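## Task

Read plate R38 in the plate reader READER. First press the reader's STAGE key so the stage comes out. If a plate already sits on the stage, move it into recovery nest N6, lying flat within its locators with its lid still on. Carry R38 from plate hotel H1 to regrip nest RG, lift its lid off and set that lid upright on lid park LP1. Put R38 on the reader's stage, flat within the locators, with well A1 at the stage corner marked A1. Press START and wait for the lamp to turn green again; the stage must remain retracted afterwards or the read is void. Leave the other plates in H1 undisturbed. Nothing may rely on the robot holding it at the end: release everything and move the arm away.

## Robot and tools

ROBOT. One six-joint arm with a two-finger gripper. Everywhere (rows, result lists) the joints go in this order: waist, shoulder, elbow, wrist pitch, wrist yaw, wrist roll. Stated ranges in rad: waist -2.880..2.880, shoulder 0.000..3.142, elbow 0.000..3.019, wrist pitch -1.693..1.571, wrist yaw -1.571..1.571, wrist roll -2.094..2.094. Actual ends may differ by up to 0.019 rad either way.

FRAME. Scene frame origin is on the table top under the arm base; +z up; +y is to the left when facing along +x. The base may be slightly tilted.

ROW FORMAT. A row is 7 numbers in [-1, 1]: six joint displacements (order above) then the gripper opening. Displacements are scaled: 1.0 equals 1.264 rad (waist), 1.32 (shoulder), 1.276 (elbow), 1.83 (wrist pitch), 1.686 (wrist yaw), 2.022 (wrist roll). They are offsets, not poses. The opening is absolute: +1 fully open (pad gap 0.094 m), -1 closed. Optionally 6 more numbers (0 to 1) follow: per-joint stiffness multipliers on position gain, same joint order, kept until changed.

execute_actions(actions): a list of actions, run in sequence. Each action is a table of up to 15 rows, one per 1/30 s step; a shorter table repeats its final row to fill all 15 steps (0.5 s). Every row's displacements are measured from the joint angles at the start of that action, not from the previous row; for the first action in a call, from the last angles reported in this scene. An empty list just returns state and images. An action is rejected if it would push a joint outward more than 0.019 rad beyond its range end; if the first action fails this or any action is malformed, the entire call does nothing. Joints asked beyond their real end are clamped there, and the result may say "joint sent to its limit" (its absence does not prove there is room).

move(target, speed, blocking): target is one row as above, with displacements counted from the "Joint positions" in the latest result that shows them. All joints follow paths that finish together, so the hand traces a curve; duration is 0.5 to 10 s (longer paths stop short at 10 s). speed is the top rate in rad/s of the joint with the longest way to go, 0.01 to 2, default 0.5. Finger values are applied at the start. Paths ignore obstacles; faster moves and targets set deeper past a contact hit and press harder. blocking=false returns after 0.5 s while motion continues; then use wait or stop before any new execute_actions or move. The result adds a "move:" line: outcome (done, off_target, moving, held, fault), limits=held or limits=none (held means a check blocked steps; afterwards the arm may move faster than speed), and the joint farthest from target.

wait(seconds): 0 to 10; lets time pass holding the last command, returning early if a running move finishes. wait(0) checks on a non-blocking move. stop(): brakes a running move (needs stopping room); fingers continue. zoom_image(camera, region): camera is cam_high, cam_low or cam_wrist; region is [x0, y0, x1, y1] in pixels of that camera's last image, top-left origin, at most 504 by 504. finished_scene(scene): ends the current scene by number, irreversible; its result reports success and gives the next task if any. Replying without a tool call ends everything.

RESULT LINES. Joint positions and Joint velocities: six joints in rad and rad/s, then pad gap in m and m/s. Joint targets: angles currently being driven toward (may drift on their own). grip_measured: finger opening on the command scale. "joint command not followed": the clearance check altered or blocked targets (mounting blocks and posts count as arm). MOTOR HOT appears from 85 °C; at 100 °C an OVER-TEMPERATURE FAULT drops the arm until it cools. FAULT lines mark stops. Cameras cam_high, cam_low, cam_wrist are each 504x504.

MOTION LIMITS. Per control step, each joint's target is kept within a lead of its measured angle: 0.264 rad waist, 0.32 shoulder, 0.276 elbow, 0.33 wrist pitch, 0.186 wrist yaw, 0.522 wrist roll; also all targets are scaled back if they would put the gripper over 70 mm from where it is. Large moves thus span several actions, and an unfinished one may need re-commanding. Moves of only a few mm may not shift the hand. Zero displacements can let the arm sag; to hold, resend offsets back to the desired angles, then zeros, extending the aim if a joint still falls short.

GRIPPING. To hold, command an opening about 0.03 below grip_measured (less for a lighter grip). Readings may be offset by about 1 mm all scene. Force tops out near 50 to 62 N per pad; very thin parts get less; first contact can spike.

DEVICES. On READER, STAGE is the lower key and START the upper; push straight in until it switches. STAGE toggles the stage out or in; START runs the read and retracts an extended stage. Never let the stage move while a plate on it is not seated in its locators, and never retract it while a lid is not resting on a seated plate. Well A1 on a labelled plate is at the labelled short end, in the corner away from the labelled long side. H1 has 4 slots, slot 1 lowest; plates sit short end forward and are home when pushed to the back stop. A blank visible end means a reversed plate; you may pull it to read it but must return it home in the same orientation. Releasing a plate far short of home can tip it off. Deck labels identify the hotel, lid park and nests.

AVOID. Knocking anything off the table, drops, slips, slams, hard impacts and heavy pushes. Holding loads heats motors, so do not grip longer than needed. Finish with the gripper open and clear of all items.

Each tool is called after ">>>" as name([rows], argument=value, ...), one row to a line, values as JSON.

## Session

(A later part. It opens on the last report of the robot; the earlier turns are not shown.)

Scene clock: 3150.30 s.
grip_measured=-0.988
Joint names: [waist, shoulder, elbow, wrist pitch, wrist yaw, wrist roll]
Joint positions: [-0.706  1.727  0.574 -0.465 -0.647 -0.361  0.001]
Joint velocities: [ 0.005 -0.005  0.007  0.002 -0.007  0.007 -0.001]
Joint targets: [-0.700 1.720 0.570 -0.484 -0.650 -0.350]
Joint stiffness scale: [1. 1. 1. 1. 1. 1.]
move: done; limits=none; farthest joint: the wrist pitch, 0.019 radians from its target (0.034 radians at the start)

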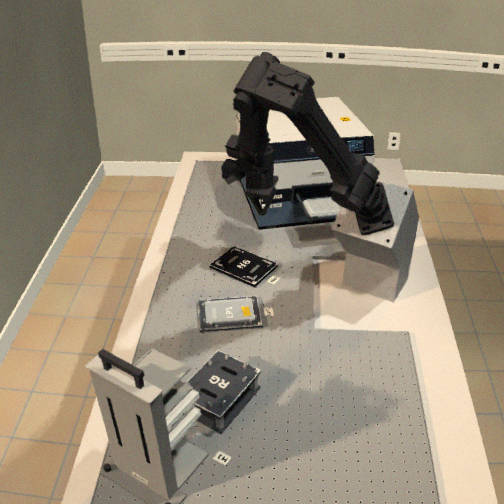

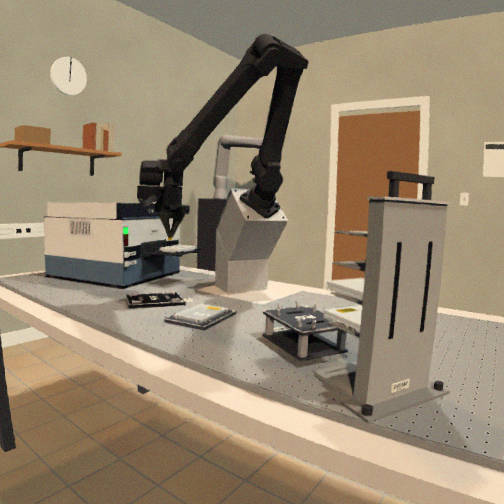

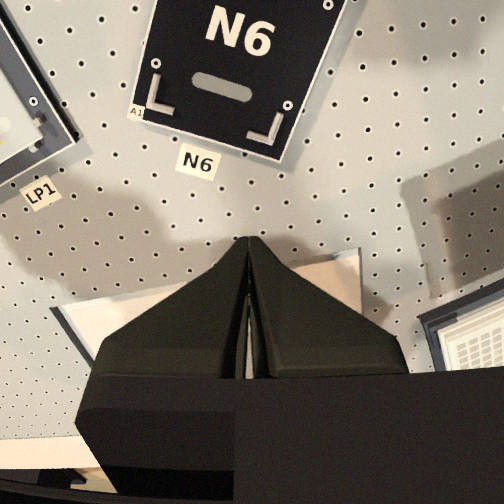

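>>> move(target=[0.4523, 0.6417, 0.0074, 0.8385, 0.9467, 0.857, -1], speed=1.2)

Scene clock: 3156.10 s.
grip_measured=-0.988
Joint names: [waist, shoulder, elbow, wrist pitch, wrist yaw, wrist roll]
Joint positions: [-0.143  2.562  0.579  1.047  0.945  1.361  0.001]
Joint velocities: [-0.005 -0.005 -0.012 -0.002 -0.007  0.037  0.   ]
Joint targets: [-0.134 2.574 0.583 1.070 0.949 1.372]
Joint stiffness scale: [1. 1. 1. 1. 1. 1.]
move: off_target; limits=none; farthest joint: the wrist pitch, 0.022 radians from its target (1.534 radians at the start)

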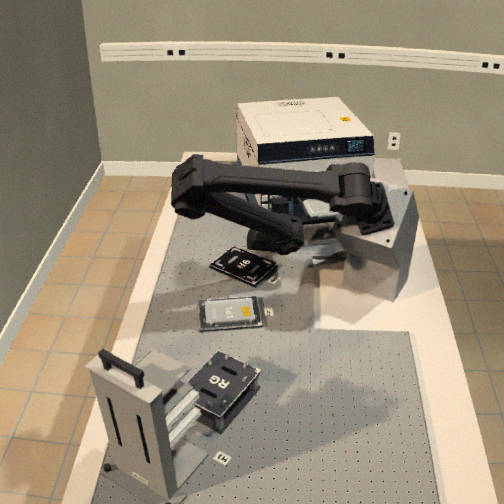

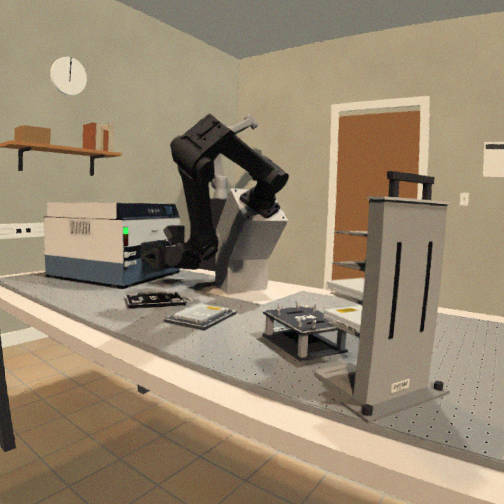

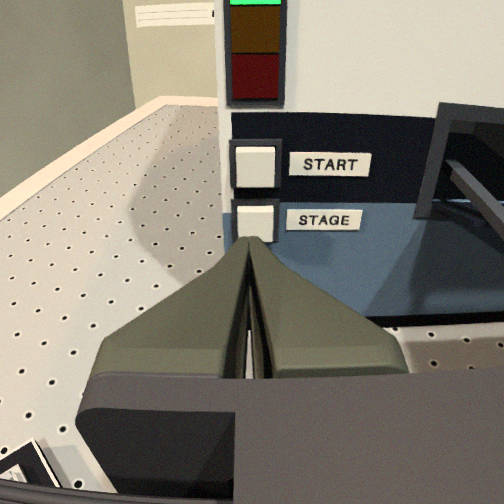

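>>> move(target=[-0.1268, 0.0875, 0.0805, 0.0884, -0.0613, -0.0977, -1], speed=0.35)

Scene clock: 3167.87 s.
grip_measured=-0.988
Joint names: [waist, shoulder, elbow, wrist pitch, wrist yaw, wrist roll]
Joint positions: [-0.296  2.658  0.679  1.185  0.845  1.174  0.001]
Joint velocities: [-0.005 -0.005 -0.017 -0.017 -0.022 -0.007  0.001]
Joint targets: [-0.304 2.678 0.682 1.209 0.841 1.163]
Joint stiffness scale: [1. 1. 1. 1. 1. 1.]
move: off_target; limits=none; farthest joint: the wrist pitch, 0.024 radians from its target (0.161 radians at the start)

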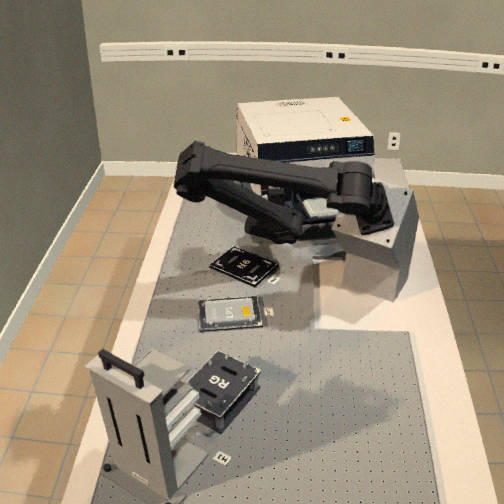

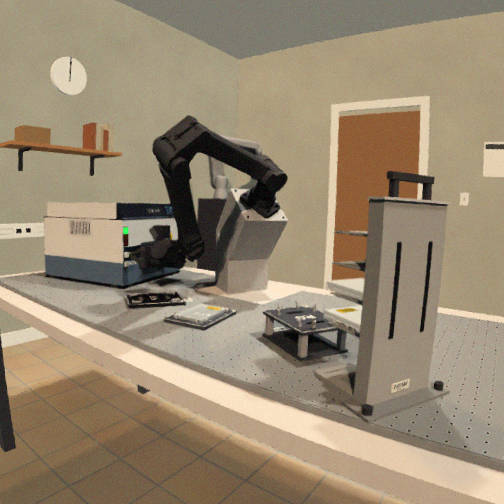

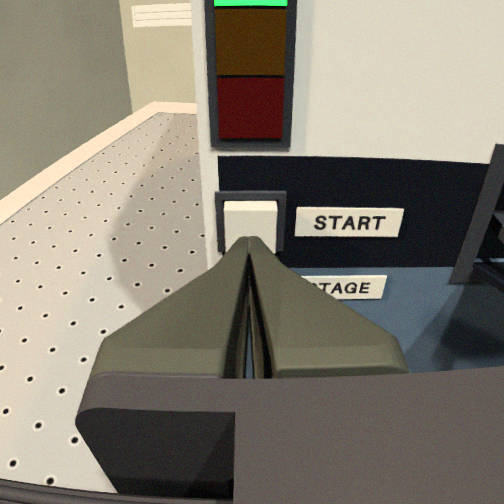

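>>> execute_actions([
  [[-0.0101,0.0155,0.0029,0.0133,-0.0027,-0.0058,-1],[-0.0111,0.0161,0.0038,0.0138,-0.0033,-0.0066,-1],[-0.0126,0.017,0.005,0.0143,-0.0041,-0.0076,-1],[-0.0142,0.018,0.0064,0.015,-0.0051,-0.0088,-1],[-0.0158,0.019,0.0079,0.0156,-0.006,-0.01,-1],[-0.0175,0.02,0.0093,0.0163,-0.0069,-0.0111,-1],[-0.0191,0.021,0.0107,0.0169,-0.0079,-0.0123,-1],[-0.0207,0.0219,0.0121,0.0176,-0.0088,-0.0135,-1],[-0.0224,0.0229,0.0135,0.0182,-0.0097,-0.0147,-1],[-0.024,0.0239,0.015,0.0189,-0.0106,-0.0158,-1],[-0.0254,0.0248,0.0162,0.0195,-0.0114,-0.0169,-1],[-0.0268,0.0256,0.0174,0.02,-0.0123,-0.0179,-1],[-0.0281,0.0264,0.0185,0.0205,-0.013,-0.0188,-1],[-0.0291,0.027,0.0194,0.0209,-0.0135,-0.0195,-1],[-0.0299,0.0275,0.0201,0.0213,-0.014,-0.0201,-1]],
  [[-0.014,0.019,0.0062,0.014,-0.0035,-0.0078,-1],[-0.0159,0.0199,0.0075,0.0144,-0.0039,-0.0084,-1],[-0.0178,0.0209,0.0089,0.0148,-0.0044,-0.0089,-1],[-0.0197,0.0218,0.0103,0.0152,-0.0048,-0.0095,-1],[-0.0216,0.0228,0.0116,0.0156,-0.0053,-0.0101,-1],[-0.0236,0.0237,0.013,0.0161,-0.0057,-0.0107,-1],[-0.0255,0.0247,0.0144,0.0165,-0.0062,-0.0112,-1],[-0.0274,0.0256,0.0157,0.0169,-0.0066,-0.0118,-1],[-0.0293,0.0266,0.0171,0.0173,-0.0071,-0.0124,-1],[-0.0312,0.0275,0.0185,0.0177,-0.0075,-0.013,-1],[-0.0331,0.0285,0.0198,0.0181,-0.008,-0.0135,-1],[-0.035,0.0294,0.0212,0.0185,-0.0084,-0.0141,-1]],
])

Scene clock: 3188.80 s.
grip_measured=-0.988
Joint names: [waist, shoulder, elbow, wrist pitch, wrist yaw, wrist roll]
Joint positions: [-0.329  2.68   0.713  1.211  0.818  1.135  0.001]
Joint velocities: [-0.005  0.005  0.007  0.007 -0.037  0.007 -0.001]
Joint targets: [-0.359 2.708 0.726 1.232 0.813 1.123]
Joint stiffness scale: [1. 1. 1. 1. 1. 1.]

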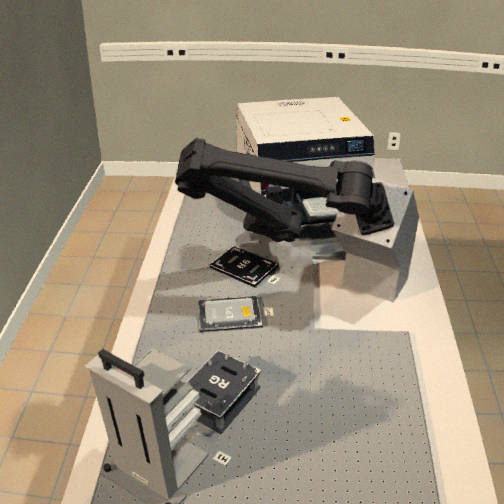

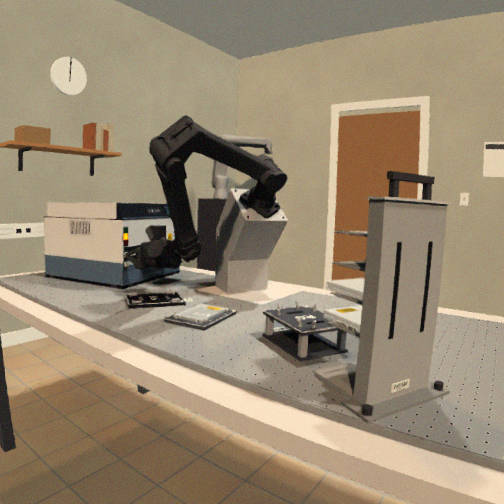

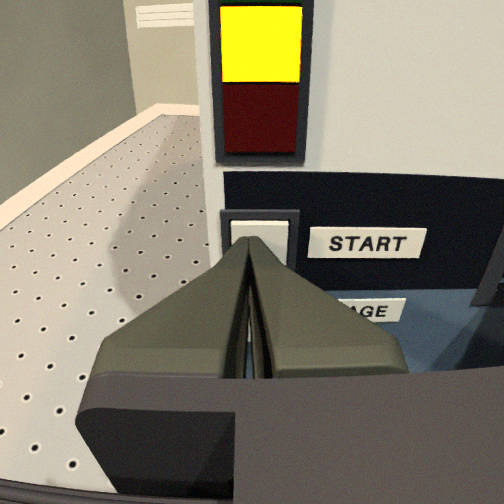

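>>> move(target=[0.2128, -0.1742, -0.1277, -0.1262, 0.0902, 0.1558, -1], speed=0.7)

Scene clock: 3203.93 s.
grip_measured=-0.988
Joint names: [waist, shoulder, elbow, wrist pitch, wrist yaw, wrist roll]
Joint positions: [-0.059  2.456  0.576  0.999  0.966  1.439  0.001]
Joint velocities: [-0.015 -0.015  0.002  0.002  0.037  0.081 -0.001]
Joint targets: [-0.060 2.450 0.550 0.980 0.971 1.450]
Joint stiffness scale: [1. 1. 1. 1. 1. 1.]
move: off_target; limits=none; farthest joint: the elbow, 0.026 radians from its target (0.163 radians at the start)

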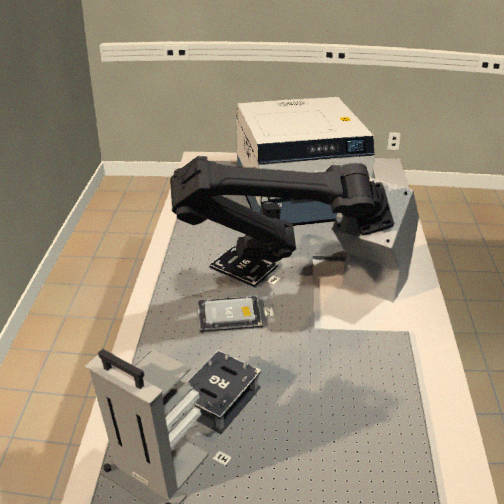

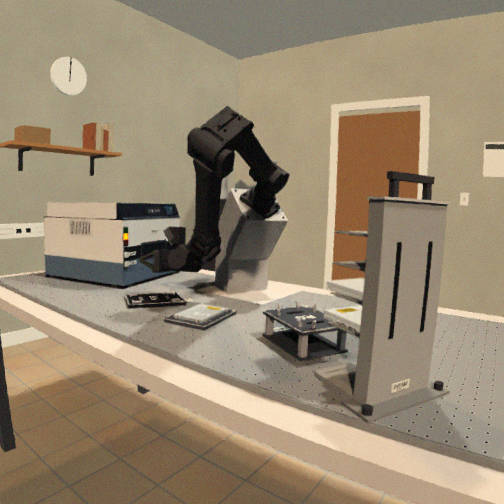

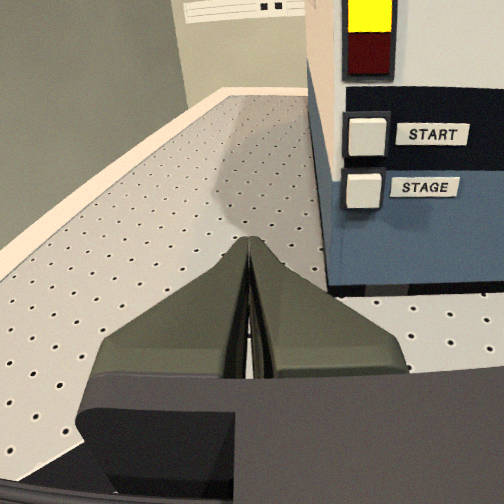

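>>> move(target=[0.0, -0.45, 0.0, 0.0, 0.0, 0.0, -1], speed=0.9)

>>> wait(seconds=5)

Scene clock: 3208.00 s.
grip_measured=-0.988
Joint names: [waist, shoulder, elbow, wrist pitch, wrist yaw, wrist roll]
Joint positions: [-0.059  1.859  0.576  0.999  0.966  1.44   0.001]
Joint velocities: [-0.015 -0.005  0.002 -0.012  0.051 -0.007  0.   ]
Joint targets: [-0.059 1.861 0.576 0.999 0.966 1.439]
Joint stiffness scale: [1. 1. 1. 1. 1. 1.]
move: done; limits=none; farthest joint: the shoulder, 0.003 radians from its target (0.594 radians at the start)

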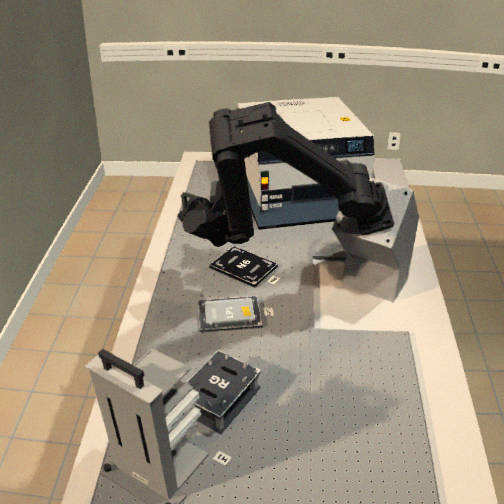

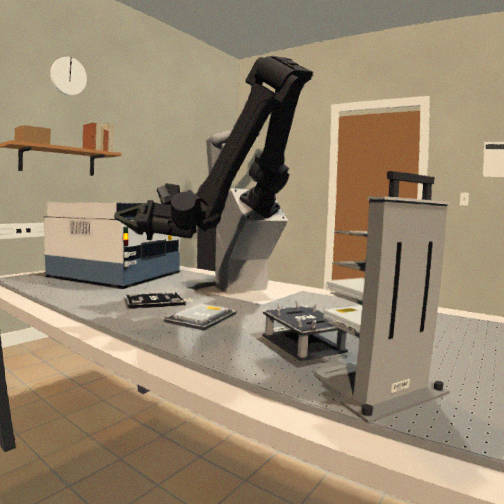

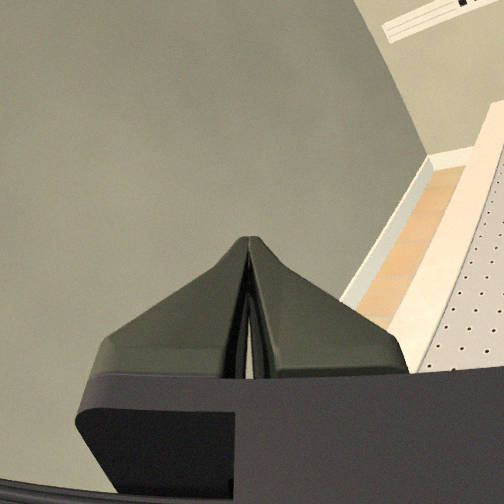

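Scene clock: 3213.00 s.
grip_measured=-0.988
Joint names: [waist, shoulder, elbow, wrist pitch, wrist yaw, wrist roll]
Joint positions: [-0.059  1.859  0.576  0.999  0.966  1.44   0.001]
Joint velocities: [-0.005 -0.005  0.007 -0.017  0.037  0.007 -0.   ]
Joint targets: [-0.059 1.861 0.576 0.999 0.966 1.439]
Joint stiffness scale: [1. 1. 1. 1. 1. 1.]
wait: 5.00 s; at rest by 0.17 s

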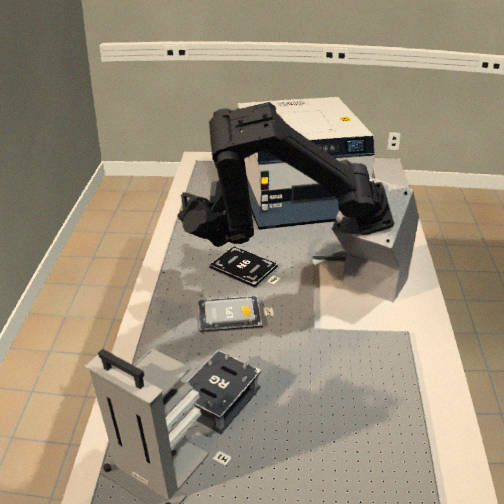

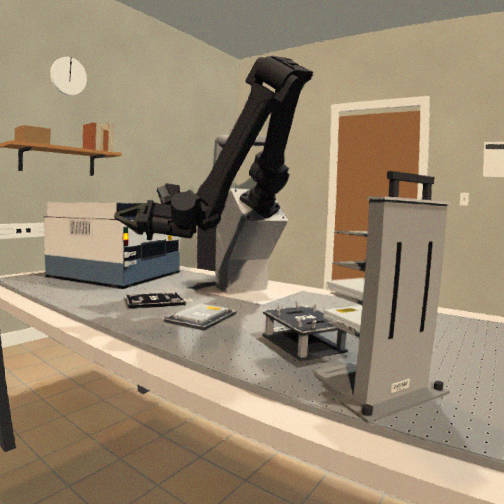

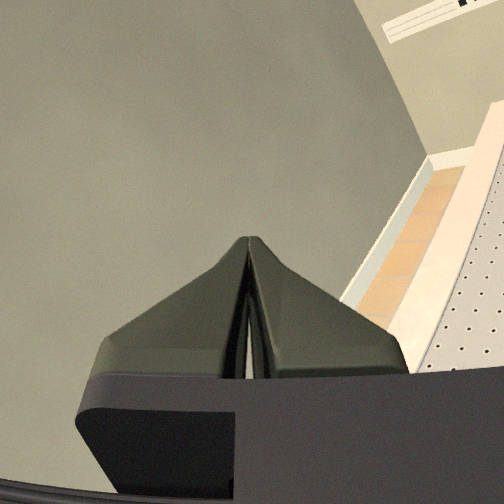

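>>> wait(seconds=10)

Scene clock: 3224.30 s.
grip_measured=-0.988
Joint names: [waist, shoulder, elbow, wrist pitch, wrist yaw, wrist roll]
Joint positions: [-0.059  1.859  0.576  0.999  0.966  1.44   0.001]
Joint velocities: [-0.024 -0.015  0.027 -0.002  0.051  0.022 -0.001]
Joint targets: [-0.059 1.861 0.576 0.999 0.966 1.439]
Joint stiffness scale: [1. 1. 1. 1. 1. 1.]
wait: 10.00 s; at rest from the start

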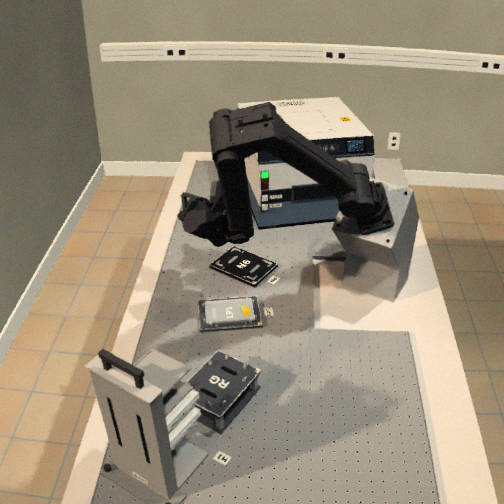

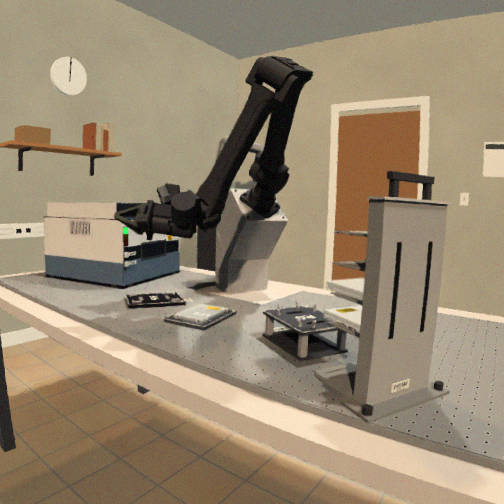

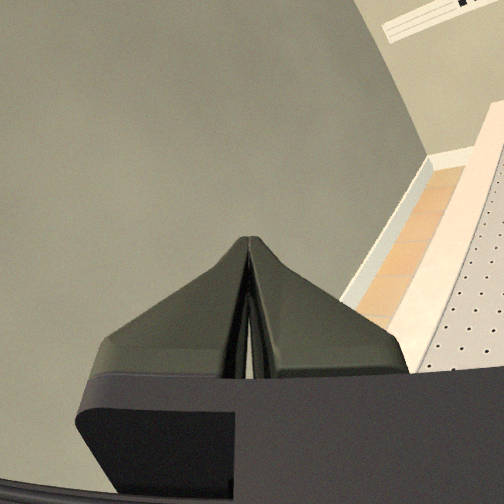

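>>> zoom_image(camera="cam_high", region=[120, 280, 290, 480])

Region (120, 280, 290, 480) of cam_high's 504x504 image, scaled by 2.520, with more detail than that image has; it fills the left 428 columns of this view, and the rest is white.

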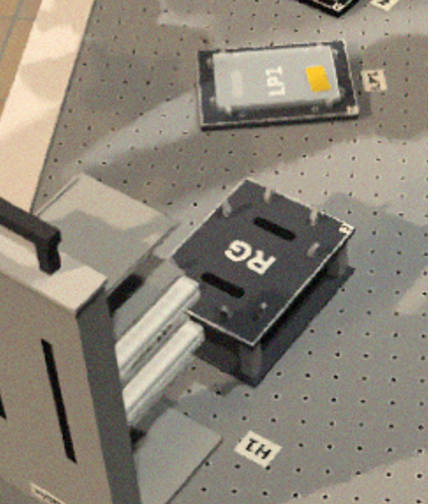

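>>> finished_scene(scene=1)

The scene is finished: the task was done.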